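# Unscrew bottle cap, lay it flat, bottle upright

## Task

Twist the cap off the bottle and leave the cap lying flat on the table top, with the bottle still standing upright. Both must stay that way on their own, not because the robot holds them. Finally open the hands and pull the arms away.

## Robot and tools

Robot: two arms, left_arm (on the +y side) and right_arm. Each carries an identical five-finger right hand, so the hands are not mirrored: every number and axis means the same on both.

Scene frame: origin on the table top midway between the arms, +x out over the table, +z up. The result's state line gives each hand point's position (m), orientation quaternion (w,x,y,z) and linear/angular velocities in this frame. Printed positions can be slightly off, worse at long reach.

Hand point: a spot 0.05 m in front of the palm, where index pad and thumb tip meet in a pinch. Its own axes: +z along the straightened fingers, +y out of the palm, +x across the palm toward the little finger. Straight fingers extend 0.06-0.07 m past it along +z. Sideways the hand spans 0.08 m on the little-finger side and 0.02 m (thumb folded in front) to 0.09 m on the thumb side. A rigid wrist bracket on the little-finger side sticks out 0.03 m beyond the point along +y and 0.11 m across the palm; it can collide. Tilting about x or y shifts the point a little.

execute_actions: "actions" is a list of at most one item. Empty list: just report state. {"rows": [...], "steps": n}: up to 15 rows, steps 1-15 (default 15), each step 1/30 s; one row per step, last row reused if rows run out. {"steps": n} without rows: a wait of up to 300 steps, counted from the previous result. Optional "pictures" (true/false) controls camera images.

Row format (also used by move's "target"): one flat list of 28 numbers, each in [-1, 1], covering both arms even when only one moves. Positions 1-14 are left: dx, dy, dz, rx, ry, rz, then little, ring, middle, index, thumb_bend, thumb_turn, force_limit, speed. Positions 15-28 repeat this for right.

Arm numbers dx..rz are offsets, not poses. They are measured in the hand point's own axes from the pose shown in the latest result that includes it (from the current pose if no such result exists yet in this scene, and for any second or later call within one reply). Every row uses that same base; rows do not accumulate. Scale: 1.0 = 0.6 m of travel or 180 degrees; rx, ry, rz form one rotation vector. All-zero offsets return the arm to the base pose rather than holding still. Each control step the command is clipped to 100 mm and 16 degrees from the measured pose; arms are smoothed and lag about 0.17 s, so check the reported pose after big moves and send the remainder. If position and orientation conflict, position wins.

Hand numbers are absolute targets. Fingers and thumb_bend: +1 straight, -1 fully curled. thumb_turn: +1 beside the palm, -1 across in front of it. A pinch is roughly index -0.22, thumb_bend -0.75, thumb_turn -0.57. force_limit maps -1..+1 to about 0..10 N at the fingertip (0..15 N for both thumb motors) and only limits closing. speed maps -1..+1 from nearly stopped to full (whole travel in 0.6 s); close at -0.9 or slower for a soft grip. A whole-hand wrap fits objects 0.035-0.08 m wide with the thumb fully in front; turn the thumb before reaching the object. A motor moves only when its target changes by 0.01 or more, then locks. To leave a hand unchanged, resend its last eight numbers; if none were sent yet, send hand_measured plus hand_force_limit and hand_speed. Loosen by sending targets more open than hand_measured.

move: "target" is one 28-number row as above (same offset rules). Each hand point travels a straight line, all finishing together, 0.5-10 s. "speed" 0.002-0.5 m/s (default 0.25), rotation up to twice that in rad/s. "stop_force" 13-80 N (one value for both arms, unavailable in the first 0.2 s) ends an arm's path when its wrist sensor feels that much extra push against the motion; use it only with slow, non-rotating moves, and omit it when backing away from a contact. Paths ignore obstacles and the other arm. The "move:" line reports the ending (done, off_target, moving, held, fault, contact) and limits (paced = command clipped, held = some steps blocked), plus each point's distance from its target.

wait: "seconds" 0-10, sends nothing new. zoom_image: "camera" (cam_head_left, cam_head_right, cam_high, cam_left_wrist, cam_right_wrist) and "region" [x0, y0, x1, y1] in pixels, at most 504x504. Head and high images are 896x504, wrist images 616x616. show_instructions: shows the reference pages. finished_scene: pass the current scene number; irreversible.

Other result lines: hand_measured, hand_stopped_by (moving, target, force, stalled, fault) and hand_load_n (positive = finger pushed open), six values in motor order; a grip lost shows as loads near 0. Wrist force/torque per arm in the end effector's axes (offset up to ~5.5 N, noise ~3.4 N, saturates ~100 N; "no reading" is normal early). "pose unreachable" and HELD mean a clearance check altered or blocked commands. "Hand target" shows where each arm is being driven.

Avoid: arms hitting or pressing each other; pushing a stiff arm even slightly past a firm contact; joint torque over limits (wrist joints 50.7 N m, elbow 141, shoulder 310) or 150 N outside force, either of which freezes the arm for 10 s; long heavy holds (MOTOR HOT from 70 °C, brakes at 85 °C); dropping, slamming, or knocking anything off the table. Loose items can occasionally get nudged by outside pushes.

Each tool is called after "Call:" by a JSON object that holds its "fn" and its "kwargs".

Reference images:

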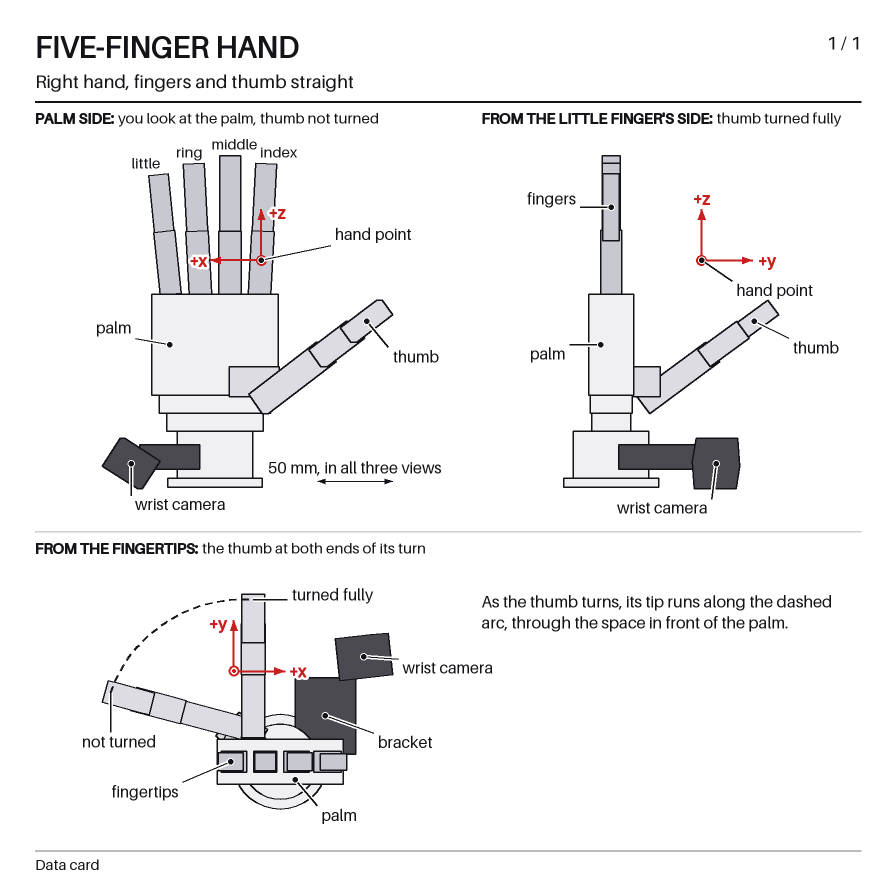

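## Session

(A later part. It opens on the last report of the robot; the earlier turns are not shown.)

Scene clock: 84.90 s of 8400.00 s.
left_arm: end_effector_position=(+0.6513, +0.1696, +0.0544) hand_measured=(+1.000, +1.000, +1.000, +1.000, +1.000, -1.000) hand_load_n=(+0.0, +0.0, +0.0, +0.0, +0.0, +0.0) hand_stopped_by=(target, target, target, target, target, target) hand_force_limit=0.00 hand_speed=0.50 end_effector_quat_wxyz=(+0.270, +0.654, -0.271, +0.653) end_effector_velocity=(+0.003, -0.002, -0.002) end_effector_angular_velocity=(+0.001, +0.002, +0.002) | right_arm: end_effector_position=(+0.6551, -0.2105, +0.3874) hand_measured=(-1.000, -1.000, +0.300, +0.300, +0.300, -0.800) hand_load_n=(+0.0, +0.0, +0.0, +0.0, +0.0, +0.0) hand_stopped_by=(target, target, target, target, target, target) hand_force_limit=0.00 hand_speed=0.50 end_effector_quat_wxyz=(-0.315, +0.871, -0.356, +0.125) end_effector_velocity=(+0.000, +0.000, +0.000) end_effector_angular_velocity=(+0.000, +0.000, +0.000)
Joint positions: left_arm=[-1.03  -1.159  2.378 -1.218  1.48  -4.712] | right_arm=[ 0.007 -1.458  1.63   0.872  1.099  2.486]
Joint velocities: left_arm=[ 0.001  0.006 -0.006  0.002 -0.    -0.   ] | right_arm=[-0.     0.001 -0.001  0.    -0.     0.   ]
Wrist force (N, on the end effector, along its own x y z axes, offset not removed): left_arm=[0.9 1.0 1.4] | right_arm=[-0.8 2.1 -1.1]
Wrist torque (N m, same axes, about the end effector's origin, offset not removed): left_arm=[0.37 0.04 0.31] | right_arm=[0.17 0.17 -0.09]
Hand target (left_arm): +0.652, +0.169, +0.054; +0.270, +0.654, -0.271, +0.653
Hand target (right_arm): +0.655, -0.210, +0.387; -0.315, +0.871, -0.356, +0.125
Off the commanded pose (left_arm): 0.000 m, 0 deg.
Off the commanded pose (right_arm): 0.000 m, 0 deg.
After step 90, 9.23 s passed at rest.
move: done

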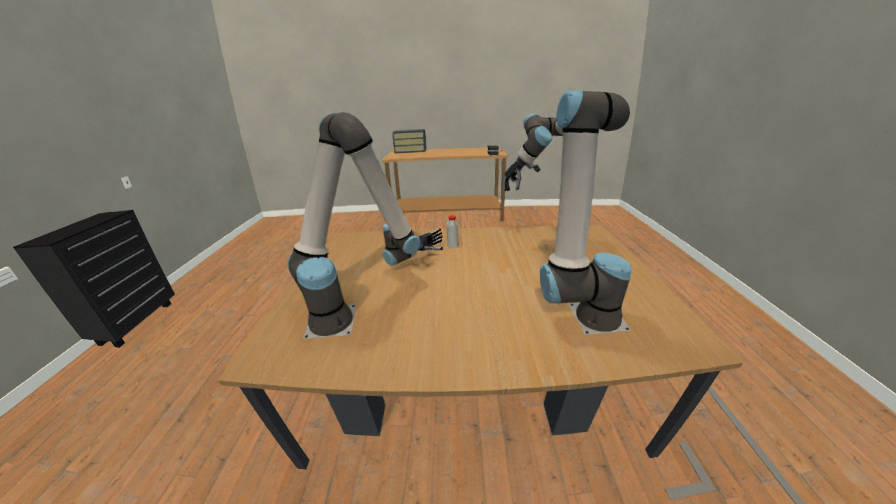

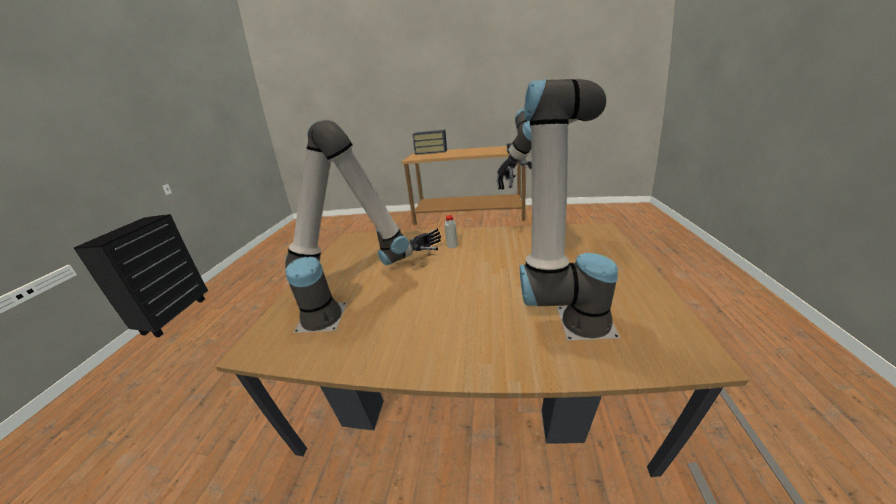

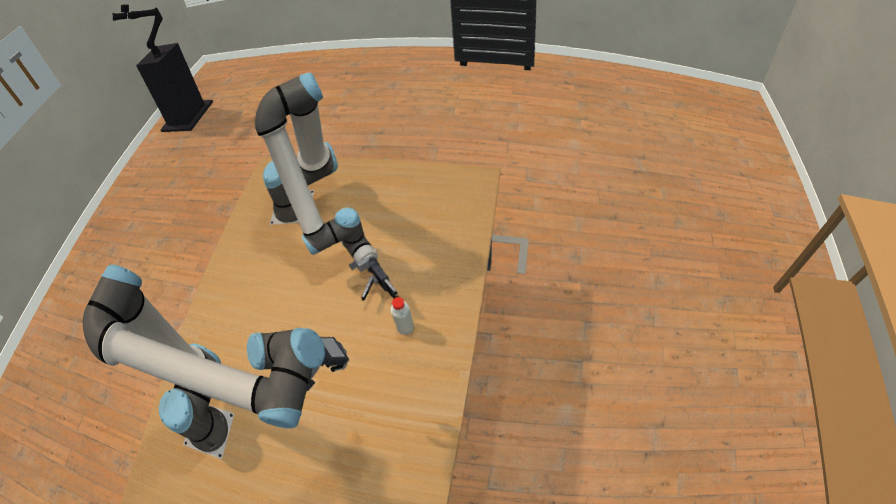

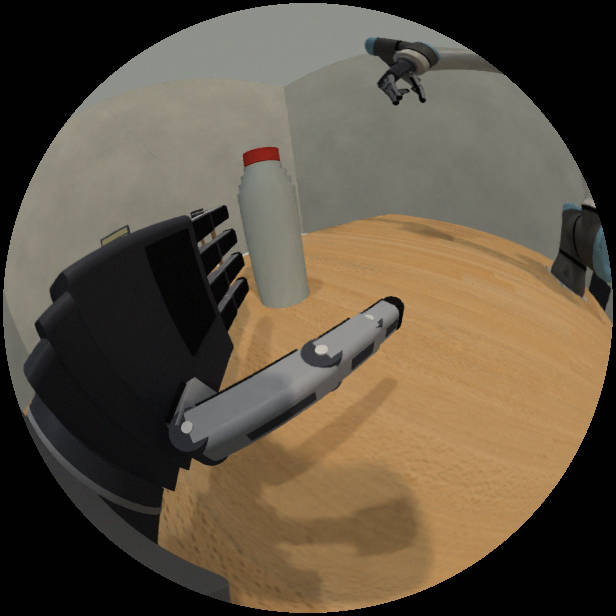

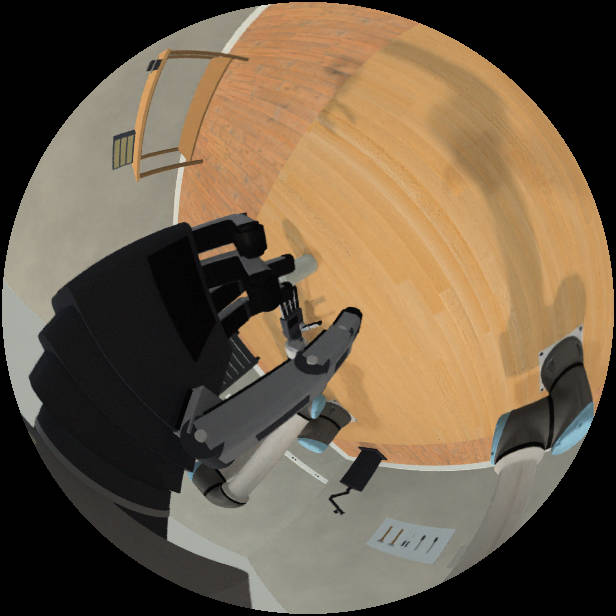

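Call:
{"fn": "move", "kwargs": {"target": [0,-0.035,0,0,0,0,1,1,1,1,1,-1,0,0.5,0,0,0,0,0,0,-1,-1,0.3,0.3,0.3,-0.8,0,0.5], "speed": 0.06}}

Call:
{"fn": "move", "kwargs": {"target": [0,0,0.15,0,0,0,1,1,1,1,1,-1,0,0.5,0,0,0.2,0,0,0,-1,-1,0.3,0.3,0.3,-0.8,0,0.5], "speed": 0.06}}

Call:
{"fn": "zoom_image", "kwargs": {"camera": "cam_high", "region": [320, 230, 460, 360]}}

Scene clock: 100.43 s of 8400.00 s.
left_arm: end_effector_position=(+0.6659, +0.1842, +0.0544) hand_measured=(+1.000, +1.000, +1.000, +1.000, +1.000, -1.000) hand_load_n=(+0.0, +0.0, +0.0, +0.0, +0.0, +0.0) hand_stopped_by=(target, target, target, target, target, target) hand_force_limit=0.00 hand_speed=0.50 end_effector_quat_wxyz=(+0.270, +0.654, -0.270, +0.653) end_effector_velocity=(+0.002, +0.003, -0.001) end_effector_angular_velocity=(+0.001, +0.001, +0.001) | right_arm: end_effector_position=(+0.6551, -0.2105, +0.3874) hand_measured=(-1.000, -1.000, +0.300, +0.300, +0.300, -0.800) hand_load_n=(+0.0, +0.0, +0.0, +0.0, +0.0, +0.0) hand_stopped_by=(target, target, target, target, target, target) hand_force_limit=0.00 hand_speed=0.50 end_effector_quat_wxyz=(-0.315, +0.871, -0.356, +0.125) end_effector_velocity=(-0.000, -0.000, -0.000) end_effector_angular_velocity=(+0.000, +0.002, -0.002)
Joint positions: left_arm=[-0.984 -1.153  2.366 -1.211  1.526 -4.712] | right_arm=[ 0.007 -1.458  1.63   0.872  1.099  2.486]
Joint velocities: left_arm=[ 0.007  0.002 -0.002  0.001  0.006 -0.   ] | right_arm=[ 0.     0.001 -0.     0.001  0.001  0.002]
Wrist force (N, on the end effector, along its own x y z axes, offset not removed): left_arm=[1.6 2.5 1.4] | right_arm=[2.0 -0.1 -2.6]
Wrist torque (N m, same axes, about the end effector's origin, offset not removed): left_arm=[0.62 -0.12 0.38] | right_arm=[0.00 -0.06 0.07]
Hand target (left_arm): +0.666, +0.184, +0.054; +0.270, +0.654, -0.270, +0.653
Hand target (right_arm): +0.655, -0.210, +0.387; -0.315, +0.871, -0.356, +0.125
Off the commanded pose (left_arm): 0.000 m, 0 deg.
Off the commanded pose (right_arm): 0.000 m, 0 deg.
After step 90, 11.67 s passed at rest.
move: done

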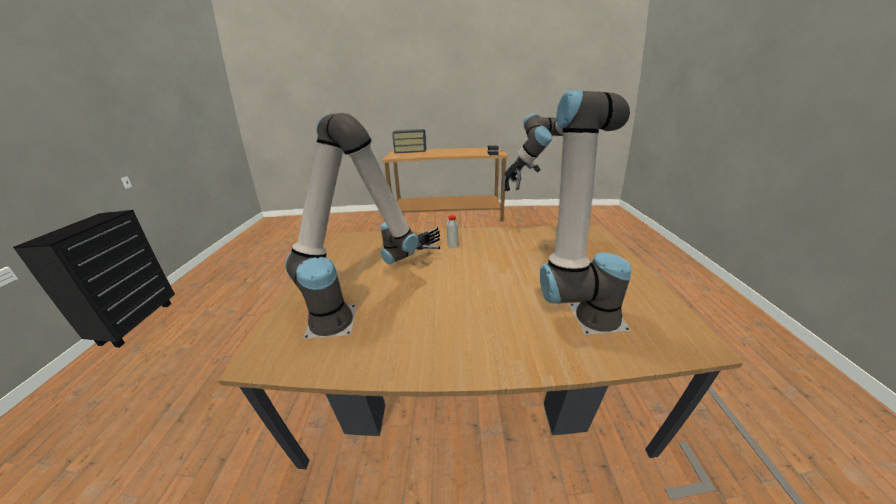

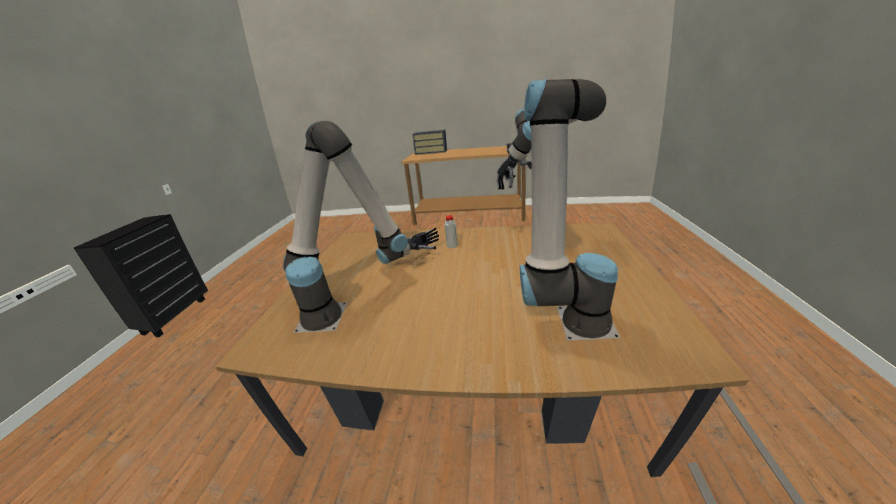

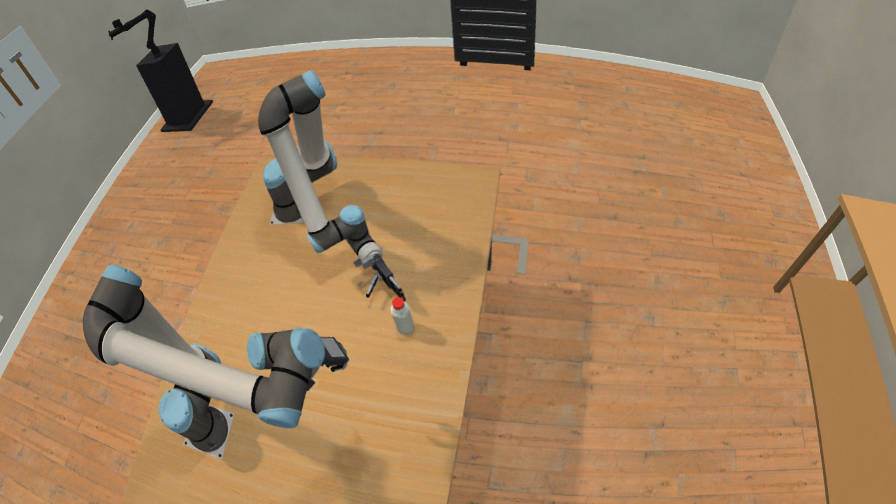

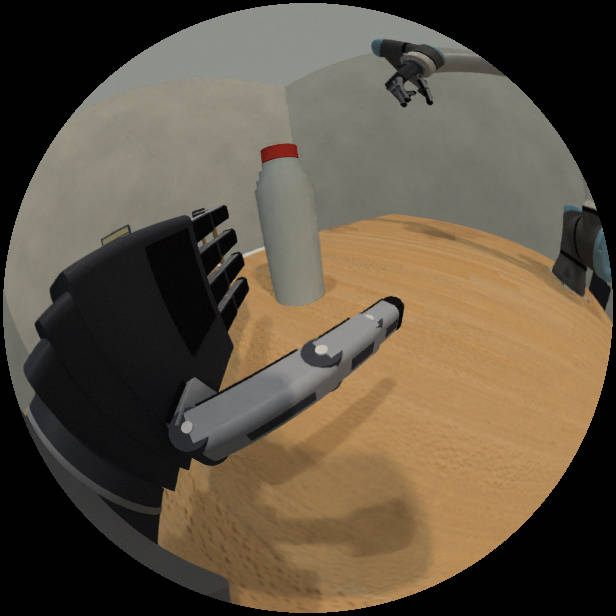

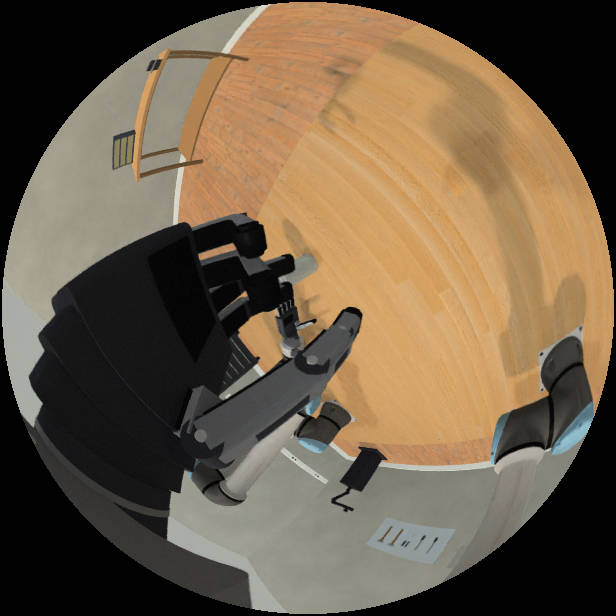

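Scene clock: 102.87 s of 8400.00 s.
left_arm: end_effector_position=(+0.7294, +0.1207, +0.0543) hand_measured=(+1.000, +1.000, +1.000, +1.000, +1.000, -1.000) hand_load_n=(+0.0, +0.0, +0.0, +0.0, +0.0, +0.0) hand_stopped_by=(target, target, target, target, target, target) hand_force_limit=0.00 hand_speed=0.50 end_effector_quat_wxyz=(+0.270, +0.654, -0.270, +0.653) end_effector_velocity=(+0.001, -0.002, -0.000) end_effector_angular_velocity=(+0.000, -0.000, -0.001) | right_arm: end_effector_position=(+0.7080, -0.1557, +0.2953) hand_measured=(-1.000, -1.000, +0.300, +0.300, +0.300, -0.800) hand_load_n=(+0.0, +0.0, +0.0, +0.0, +0.0, +0.0) hand_stopped_by=(target, target, target, target, target, target) hand_force_limit=0.00 hand_speed=0.50 end_effector_quat_wxyz=(-0.315, +0.871, -0.356, +0.125) end_effector_velocity=(+0.001, +0.001, -0.002) end_effector_angular_velocity=(+0.000, -0.001, +0.000)
Joint positions: left_arm=[-0.977 -1.076  2.197 -1.119  1.534 -4.712] | right_arm=[ 0.098 -1.313  1.615  0.705  1.146  2.573]
Joint velocities: left_arm=[-0.001  0.002 -0.004  0.002  0.001  0.001] | right_arm=[ 0.002  0.003 -0.001 -0.003  0.001  0.002]
Wrist force (N, on the end effector, along its own x y z axes, offset not removed): left_arm=[2.5 0.8 1.9] | right_arm=[1.9 4.4 -3.8]
Wrist torque (N m, same axes, about the end effector's origin, offset not removed): left_arm=[0.18 -0.23 0.46] | right_arm=[0.65 -0.14 0.13]
Hand target (left_arm): +0.730, +0.121, +0.054; +0.270, +0.654, -0.270, +0.653
Hand target (right_arm): +0.708, -0.155, +0.295; -0.315, +0.871, -0.356, +0.125
Off the commanded pose (left_arm): 0.000 m, 0 deg.
Off the commanded pose (right_arm): 0.000 m, 0 deg.
move: done

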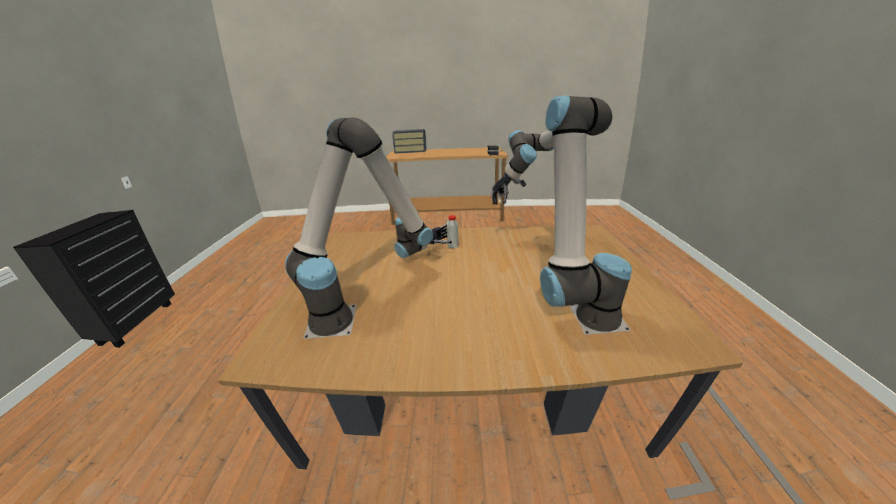

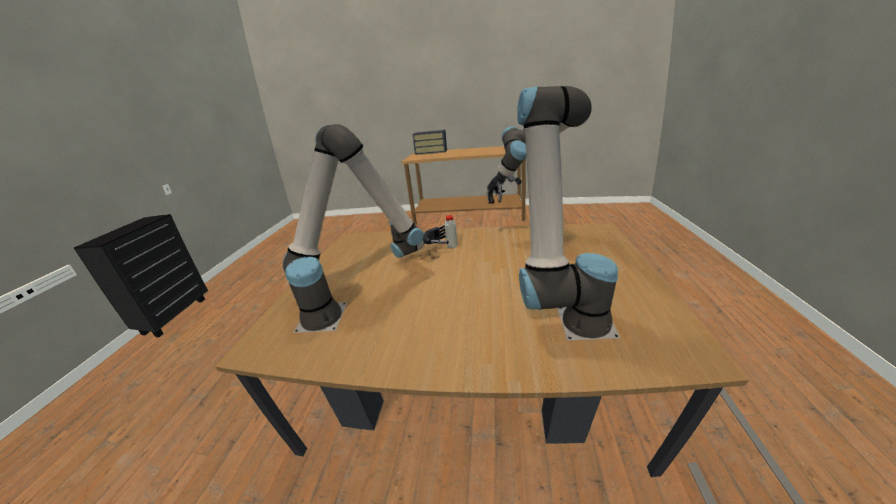

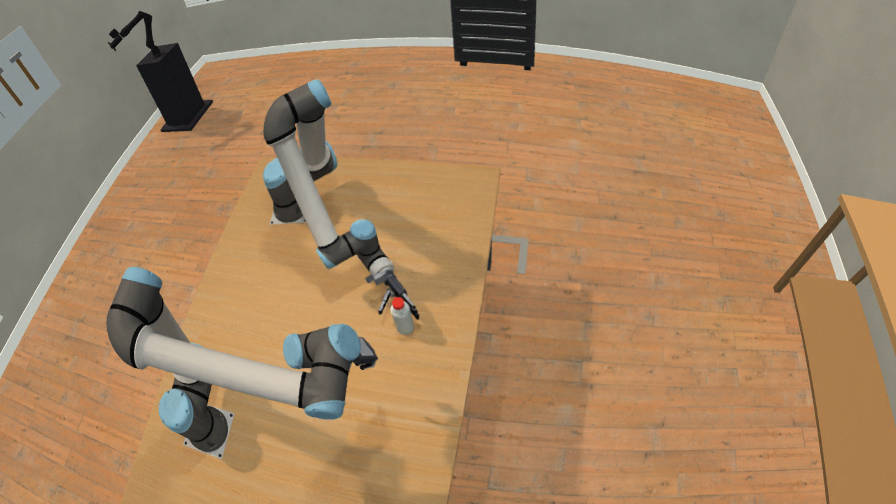

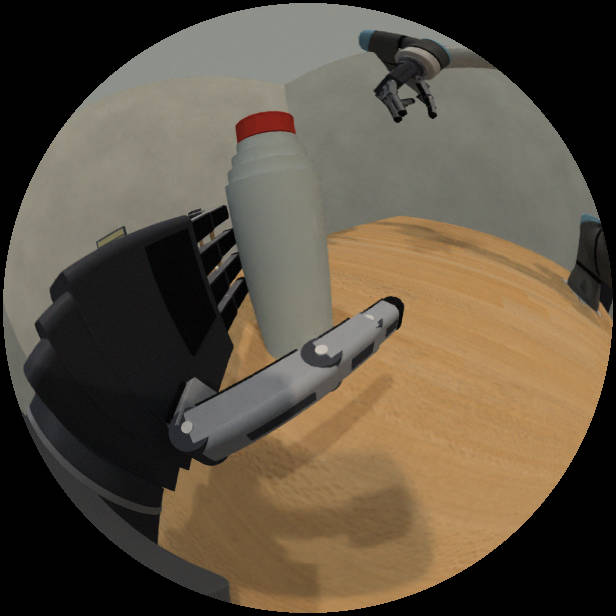

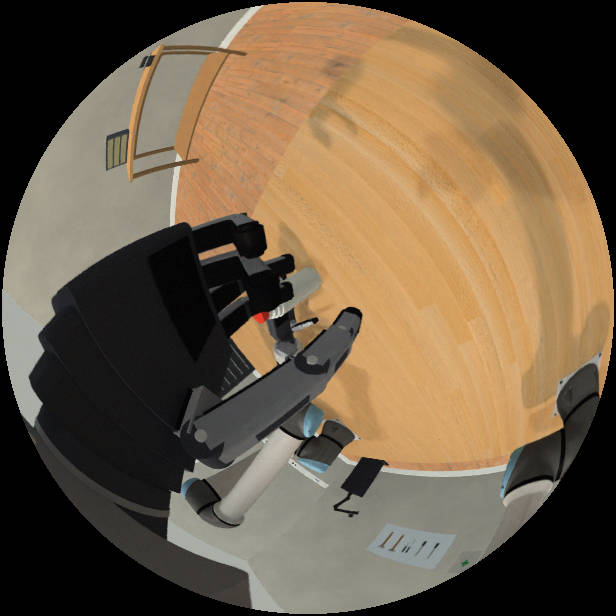

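Region (320, 230, 460, 360) of cam_high's 896x504 image, scaled by 3.600, with more detail than that image has; it fills the top 468 rows of this view, and the rest is white.

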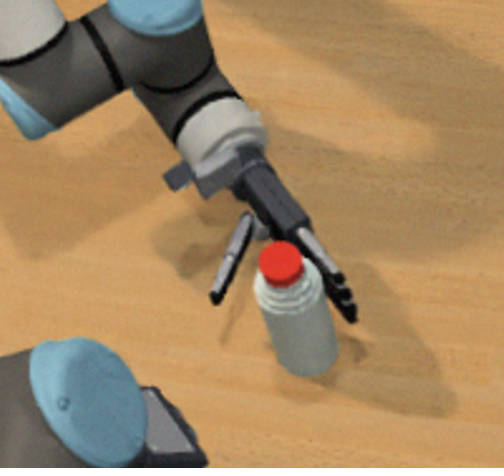

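Call:
{"fn": "move", "kwargs": {"target": [0,0,0.075,0,0,0,1,1,1,1,1,-1,0,0.5,-0.237,-0.287,0.228,0,0,0,-1,-1,0.3,0.3,0.3,-0.8,0,0.5], "speed": 0.1}}

Call:
{"fn": "move", "kwargs": {"target": [0,0,0,0,0,0,-1,-1,-1,-1,-1,-1,1,-0.6,0,0,0,0,0,0,-1,-1,0.3,0.3,0.3,-0.8,0,0.5]}}

Call:
{"fn": "zoom_image", "kwargs": {"camera": "cam_head_left", "region": [400, 160, 510, 270]}}

Scene clock: 118.23 s of 8400.00 s.
left_arm: end_effector_position=(+0.7612, +0.0890, +0.0543) hand_measured=(+1.000, +1.000, +1.000, +1.000, +1.000, -1.000) hand_load_n=(+0.0, +0.0, +0.0, +0.0, +0.0, +0.0) hand_stopped_by=(target, target, target, target, target, target) hand_force_limit=0.00 hand_speed=0.50 end_effector_quat_wxyz=(+0.270, +0.654, -0.270, +0.653) end_effector_velocity=(-0.000, -0.001, +0.001) end_effector_angular_velocity=(-0.002, -0.000, -0.002) | right_arm: end_effector_position=(+0.7597, +0.1005, +0.3003) hand_measured=(-1.000, -1.000, +0.300, +0.300, +0.300, -0.800) hand_load_n=(+0.0, +0.0, +0.0, +0.0, +0.0, +0.0) hand_stopped_by=(target, target, target, target, target, target) hand_force_limit=0.00 hand_speed=0.50 end_effector_quat_wxyz=(-0.315, +0.871, -0.356, +0.125) end_effector_velocity=(+0.001, +0.003, -0.000) end_effector_angular_velocity=(-0.000, -0.000, +0.000)
Joint positions: left_arm=[-0.974 -1.036  2.11  -1.072  1.536 -4.712] | right_arm=[ 0.437 -1.039  1.199  0.752  1.342  2.866]
Joint velocities: left_arm=[ 0.    -0.001 -0.001  0.001  0.002 -0.001] | right_arm=[ 0.003  0.005 -0.007  0.002  0.002  0.002]
Wrist force (N, on the end effector, along its own x y z axes, offset not removed): left_arm=[-0.1 0.1 -0.4] | right_arm=[1.8 -1.2 -2.5]
Wrist torque (N m, same axes, about the end effector's origin, offset not removed): left_arm=[0.31 0.22 0.22] | right_arm=[-0.24 -0.07 -0.03]
Hand target (left_arm): +0.761, +0.089, +0.054; +0.270, +0.654, -0.270, +0.653
Hand target (right_arm): +0.760, +0.101, +0.300; -0.315, +0.871, -0.356, +0.125
Off the commanded pose (left_arm): 0.000 m, 0 deg.
Off the commanded pose (right_arm): 0.001 m, 0 deg.
After step 90, 9.23 s passed at rest.
move: done

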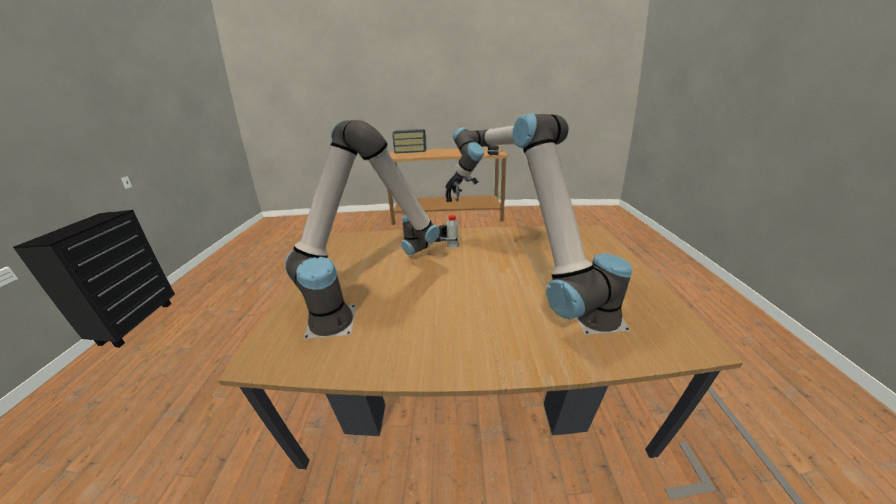

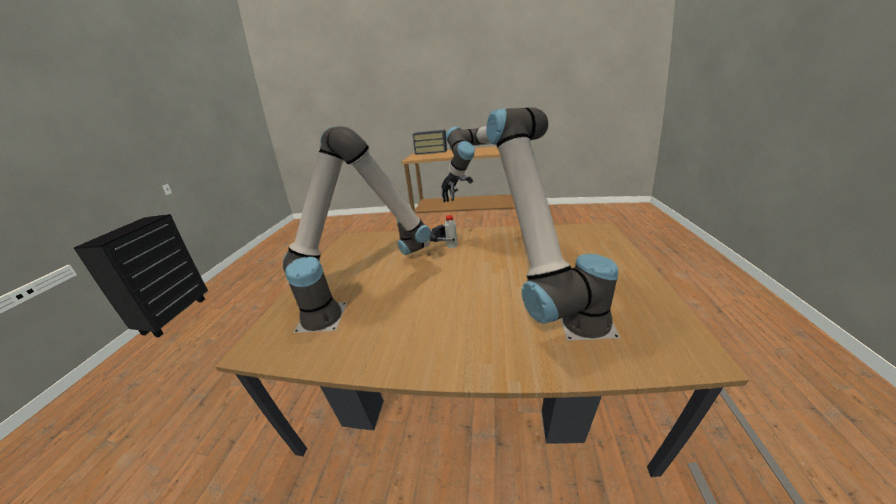

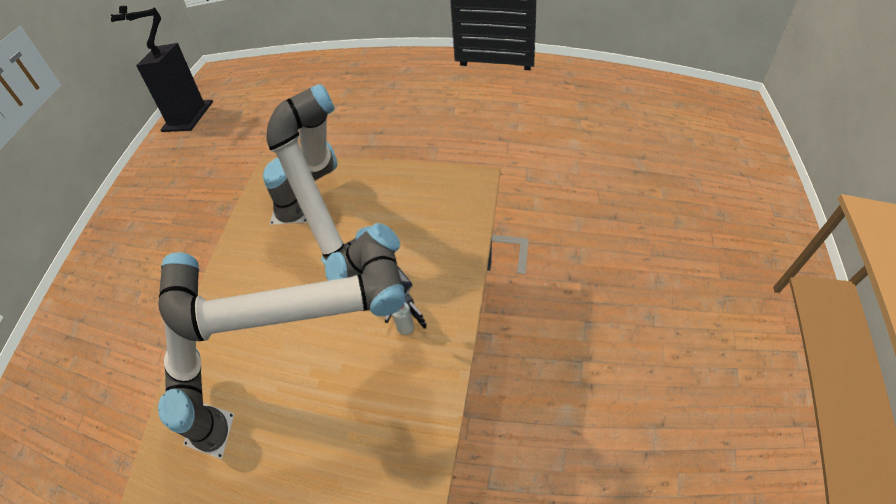

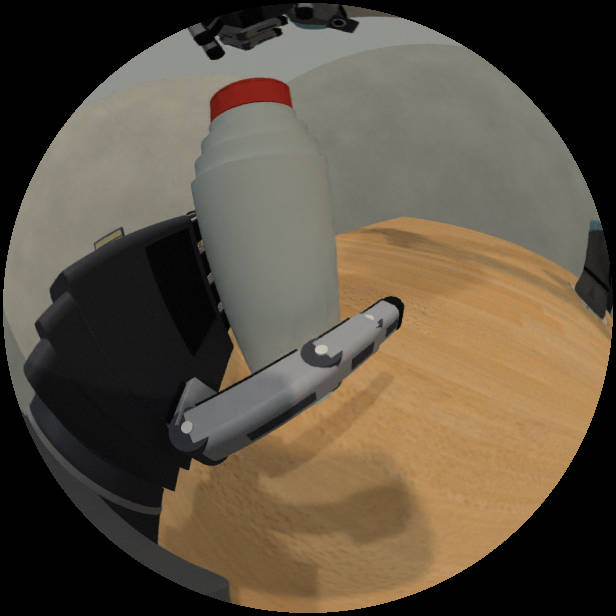

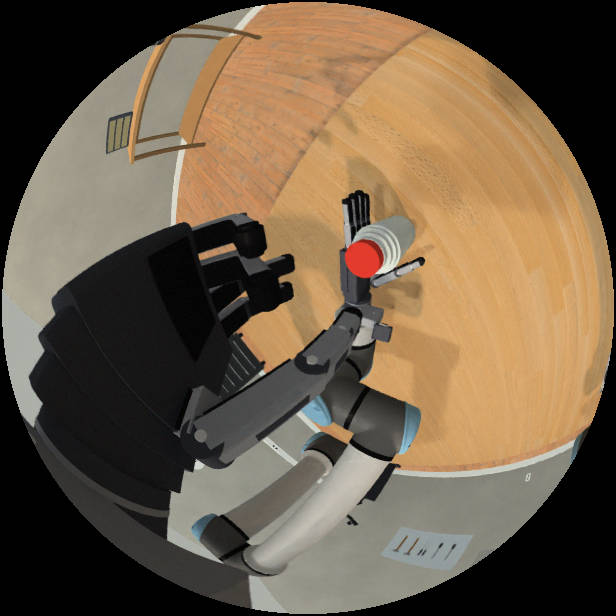

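Scene clock: 119.90 s of 8400.00 s.
left_arm: end_effector_position=(+0.7612, +0.0889, +0.0543) hand_measured=(+0.076, +0.096, +0.098, +0.116, +0.488, -1.000) hand_load_n=(+11.5, +8.0, +8.5, +4.5, +29.0, +3.5) hand_stopped_by=(force, force, force, force, force, target) hand_force_limit=1.00 hand_speed=-0.60 end_effector_quat_wxyz=(+0.270, +0.654, -0.270, +0.653) end_effector_velocity=(-0.000, +0.000, -0.001) end_effector_angular_velocity=(+0.001, +0.000, -0.001) | right_arm: end_effector_position=(+0.7597, +0.1005, +0.3003) hand_measured=(-1.000, -1.000, +0.300, +0.300, +0.300, -0.800) hand_load_n=(+0.0, +0.0, +0.0, +0.0, +0.0, +0.0) hand_stopped_by=(target, target, target, target, target, target) hand_force_limit=0.00 hand_speed=0.50 end_effector_quat_wxyz=(-0.315, +0.871, -0.356, +0.125) end_effector_velocity=(-0.000, +0.000, +0.001) end_effector_angular_velocity=(+0.001, +0.000, -0.000)
Joint positions: left_arm=[-0.974 -1.036  2.109 -1.072  1.536 -4.712] | right_arm=[ 0.437 -1.039  1.199  0.752  1.342  2.866]
Joint velocities: left_arm=[ 0.     0.001 -0.     0.     0.001  0.   ] | right_arm=[ 0.    -0.    -0.     0.    -0.001  0.001]
Wrist force (N, on the end effector, along its own x y z axes, offset not removed): left_arm=[17.3 4.2 -1.2] | right_arm=[0.4 0.6 -1.4]
Wrist torque (N m, same axes, about the end effector's origin, offset not removed): left_arm=[0.71 -0.76 0.23] | right_arm=[0.00 0.17 -0.04]
Hand target (left_arm): +0.761, +0.089, +0.054; +0.270, +0.654, -0.270, +0.653
Hand target (right_arm): +0.760, +0.101, +0.300; -0.315, +0.871, -0.356, +0.125
Off the commanded pose (left_arm): 0.000 m, 0 deg.
Off the commanded pose (right_arm): 0.000 m, 0 deg.
move: done

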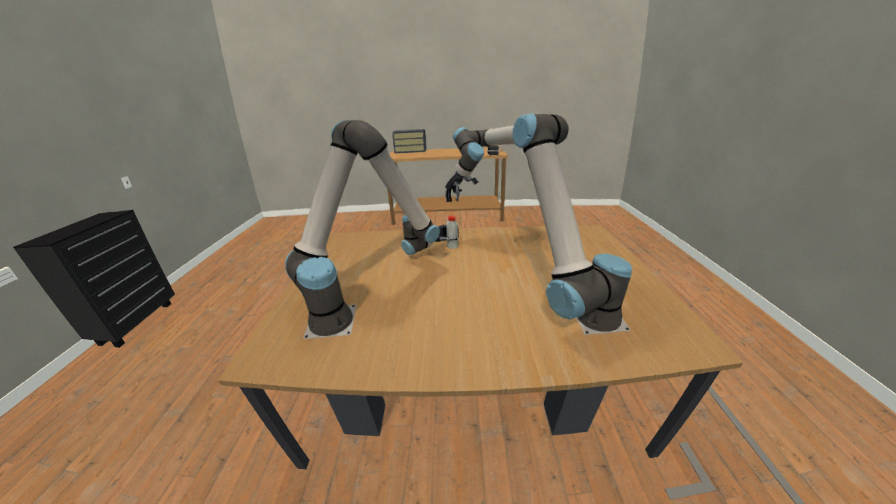

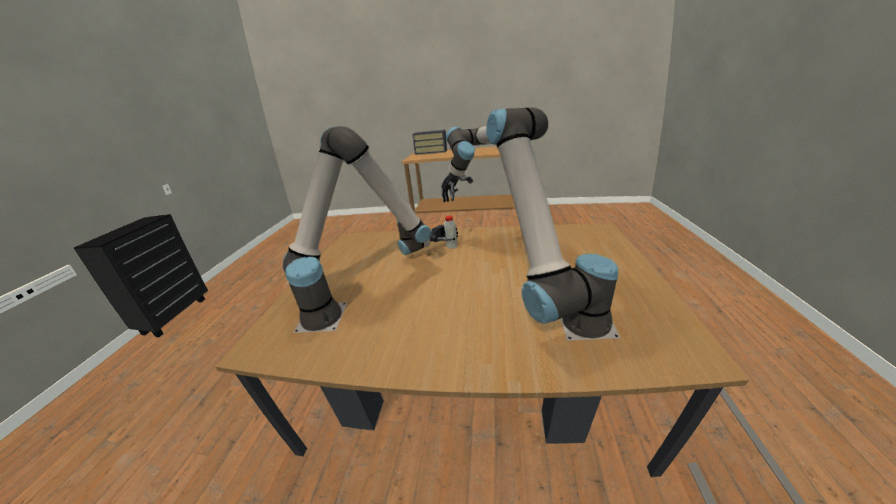

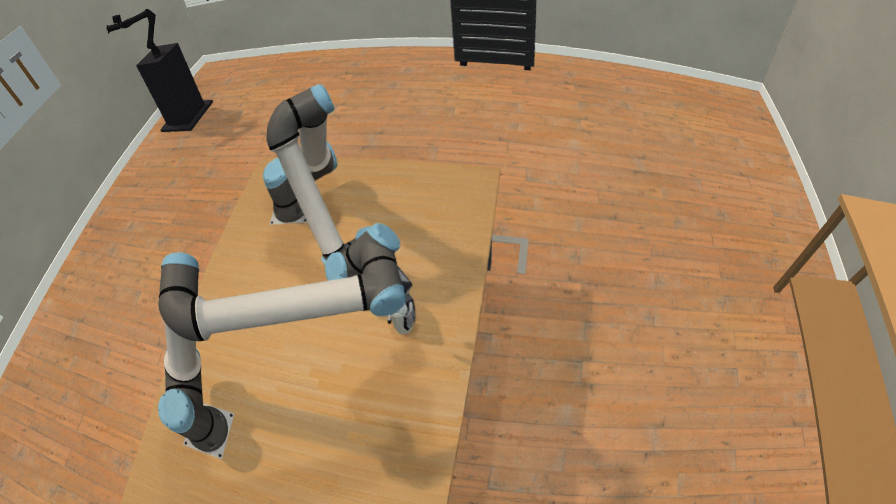

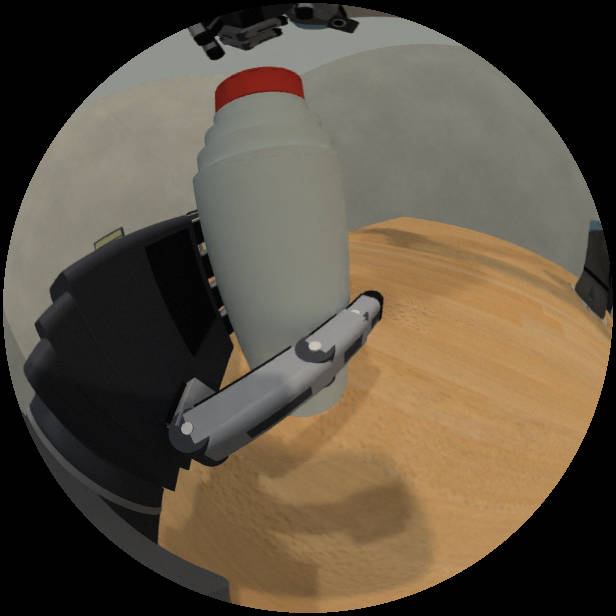

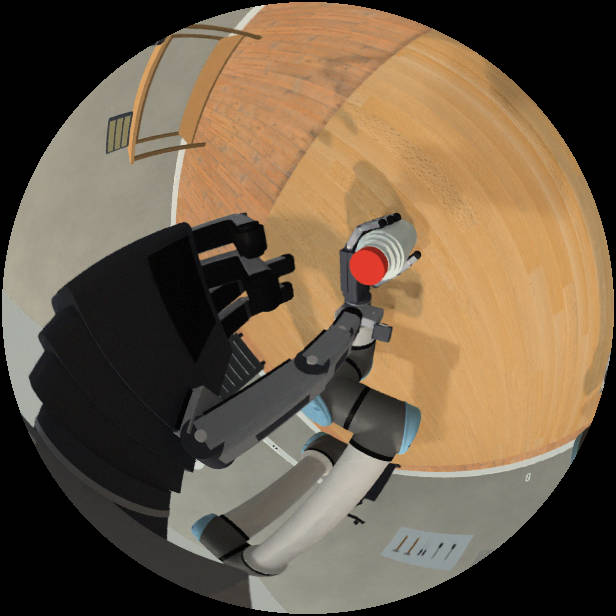

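Region (400, 160, 510, 270) of cam_head_left's 896x504 image, scaled by 4.582, with more detail than that image has.

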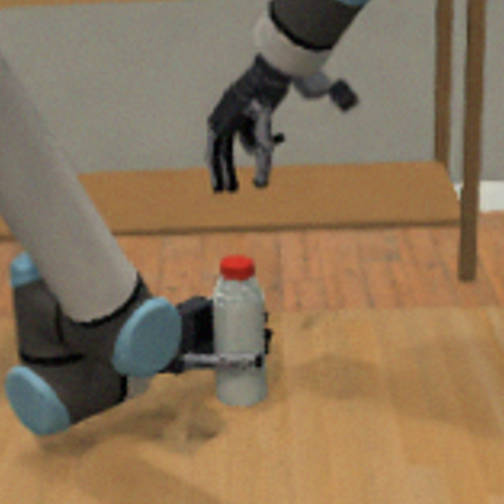

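Call:
{"fn": "move", "kwargs": {"target": [0,0,0,0,0,0,-1,-1,-1,-1,-1,-1,1,-0.6,-0.03,0.058,0.07,0.07,0,0,-1,-1,0.3,0.3,0.5,-1,0,0.5], "speed": 0.06}}

Call:
{"fn": "zoom_image", "kwargs": {"camera": "cam_head_left", "region": [410, 170, 490, 250]}}

Scene clock: 130.57 s of 8400.00 s.
left_arm: end_effector_position=(+0.7612, +0.0890, +0.0543) hand_measured=(+0.076, +0.096, +0.098, +0.116, +0.488, -1.000) hand_load_n=(+11.5, +8.5, +9.0, +4.5, +28.5, +3.5) hand_stopped_by=(force, force, force, force, force, target) hand_force_limit=1.00 hand_speed=-0.60 end_effector_quat_wxyz=(+0.270, +0.654, -0.270, +0.653) end_effector_velocity=(-0.001, -0.001, +0.000) end_effector_angular_velocity=(-0.000, -0.000, -0.002) | right_arm: end_effector_position=(+0.7467, +0.1131, +0.2462) hand_measured=(-1.000, -1.000, +0.300, +0.300, +0.500, -1.000) hand_load_n=(+0.0, +0.0, +0.0, +0.0, +0.0, +0.0) hand_stopped_by=(target, target, target, target, target, target) hand_force_limit=0.00 hand_speed=0.50 end_effector_quat_wxyz=(-0.408, +0.832, -0.340, +0.163) end_effector_velocity=(-0.001, +0.001, -0.002) end_effector_angular_velocity=(+0.009, -0.007, -0.001)
Joint positions: left_arm=[-0.974 -1.036  2.109 -1.072  1.536 -4.712] | right_arm=[ 0.437 -1.128  1.457  0.365  1.287  2.921]
Joint velocities: left_arm=[-0.002 -0.    -0.     0.     0.001  0.   ] | right_arm=[ 0.    -0.004  0.012 -0.02  -0.002  0.005]
Wrist force (N, on the end effector, along its own x y z axes, offset not removed): left_arm=[17.7 3.1 0.2] | right_arm=[1.2 -0.3 -3.4]
Wrist torque (N m, same axes, about the end effector's origin, offset not removed): left_arm=[0.55 -0.76 0.06] | right_arm=[-0.04 -0.12 0.04]
Hand target (left_arm): +0.761, +0.089, +0.054; +0.270, +0.654, -0.270, +0.653
Hand target (right_arm): +0.747, +0.113, +0.246; -0.409, +0.831, -0.340, +0.163
Off the commanded pose (left_arm): 0.000 m, 0 deg.
Off the commanded pose (right_arm): 0.000 m, 0 deg.
After step 90, 5.47 s passed at rest.
move: done

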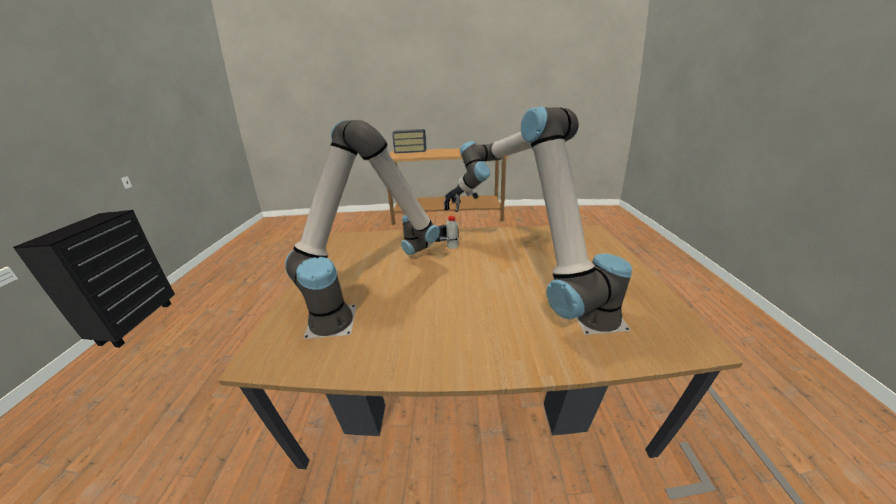

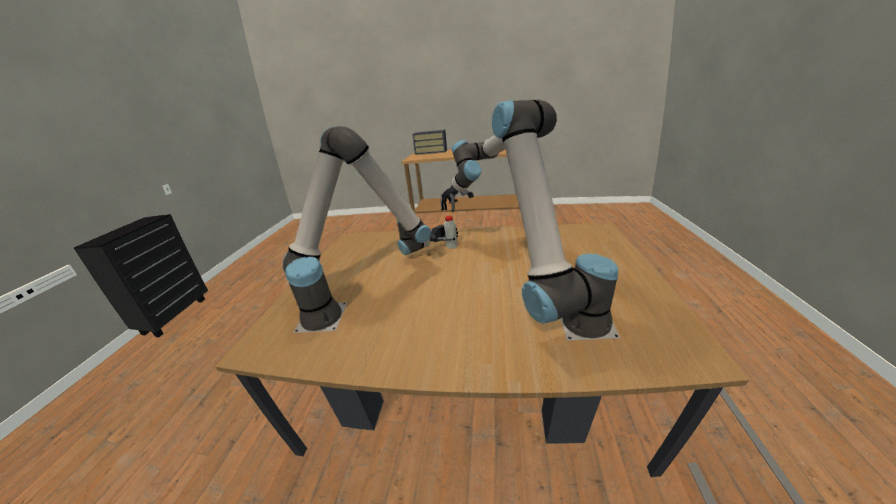

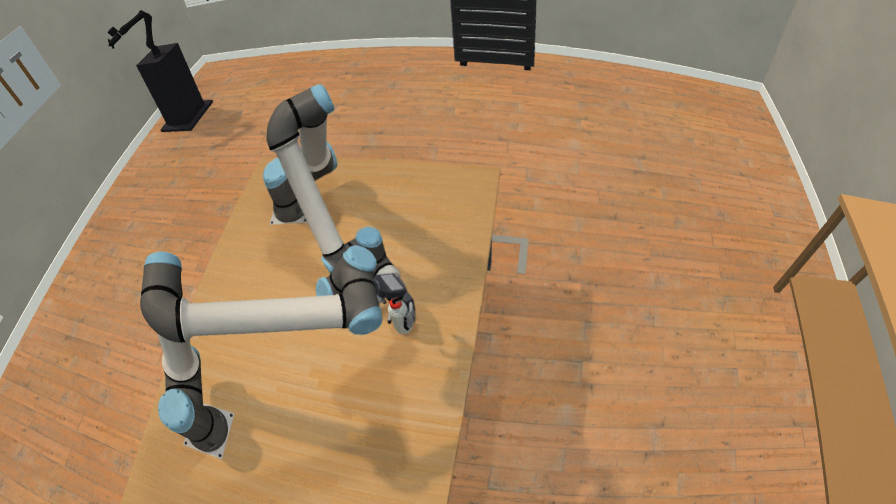

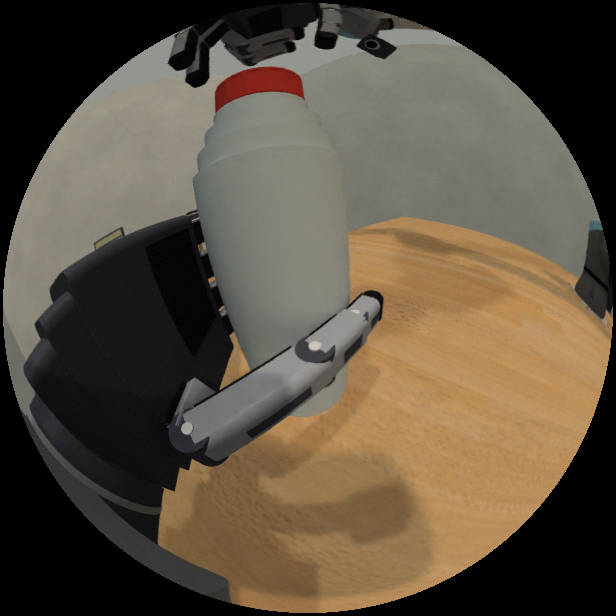

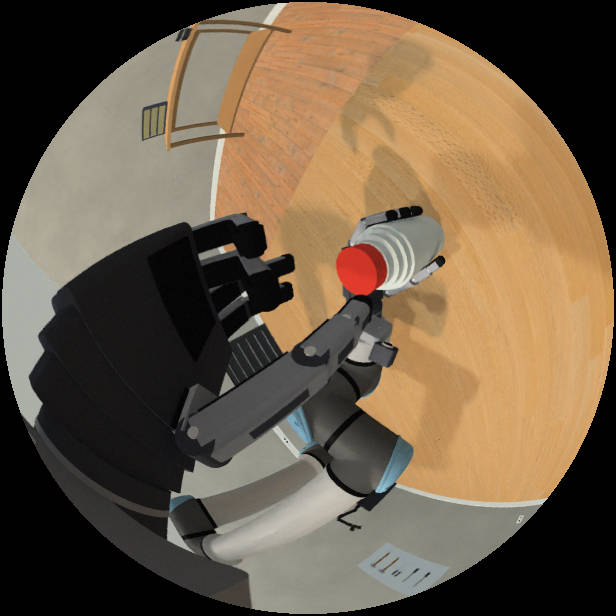

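Region (410, 170, 490, 250) of cam_head_left's 896x504 image, scaled by 6.300, with more detail than that image has.

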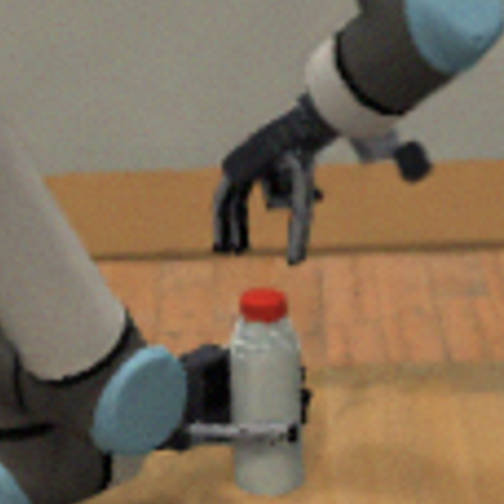

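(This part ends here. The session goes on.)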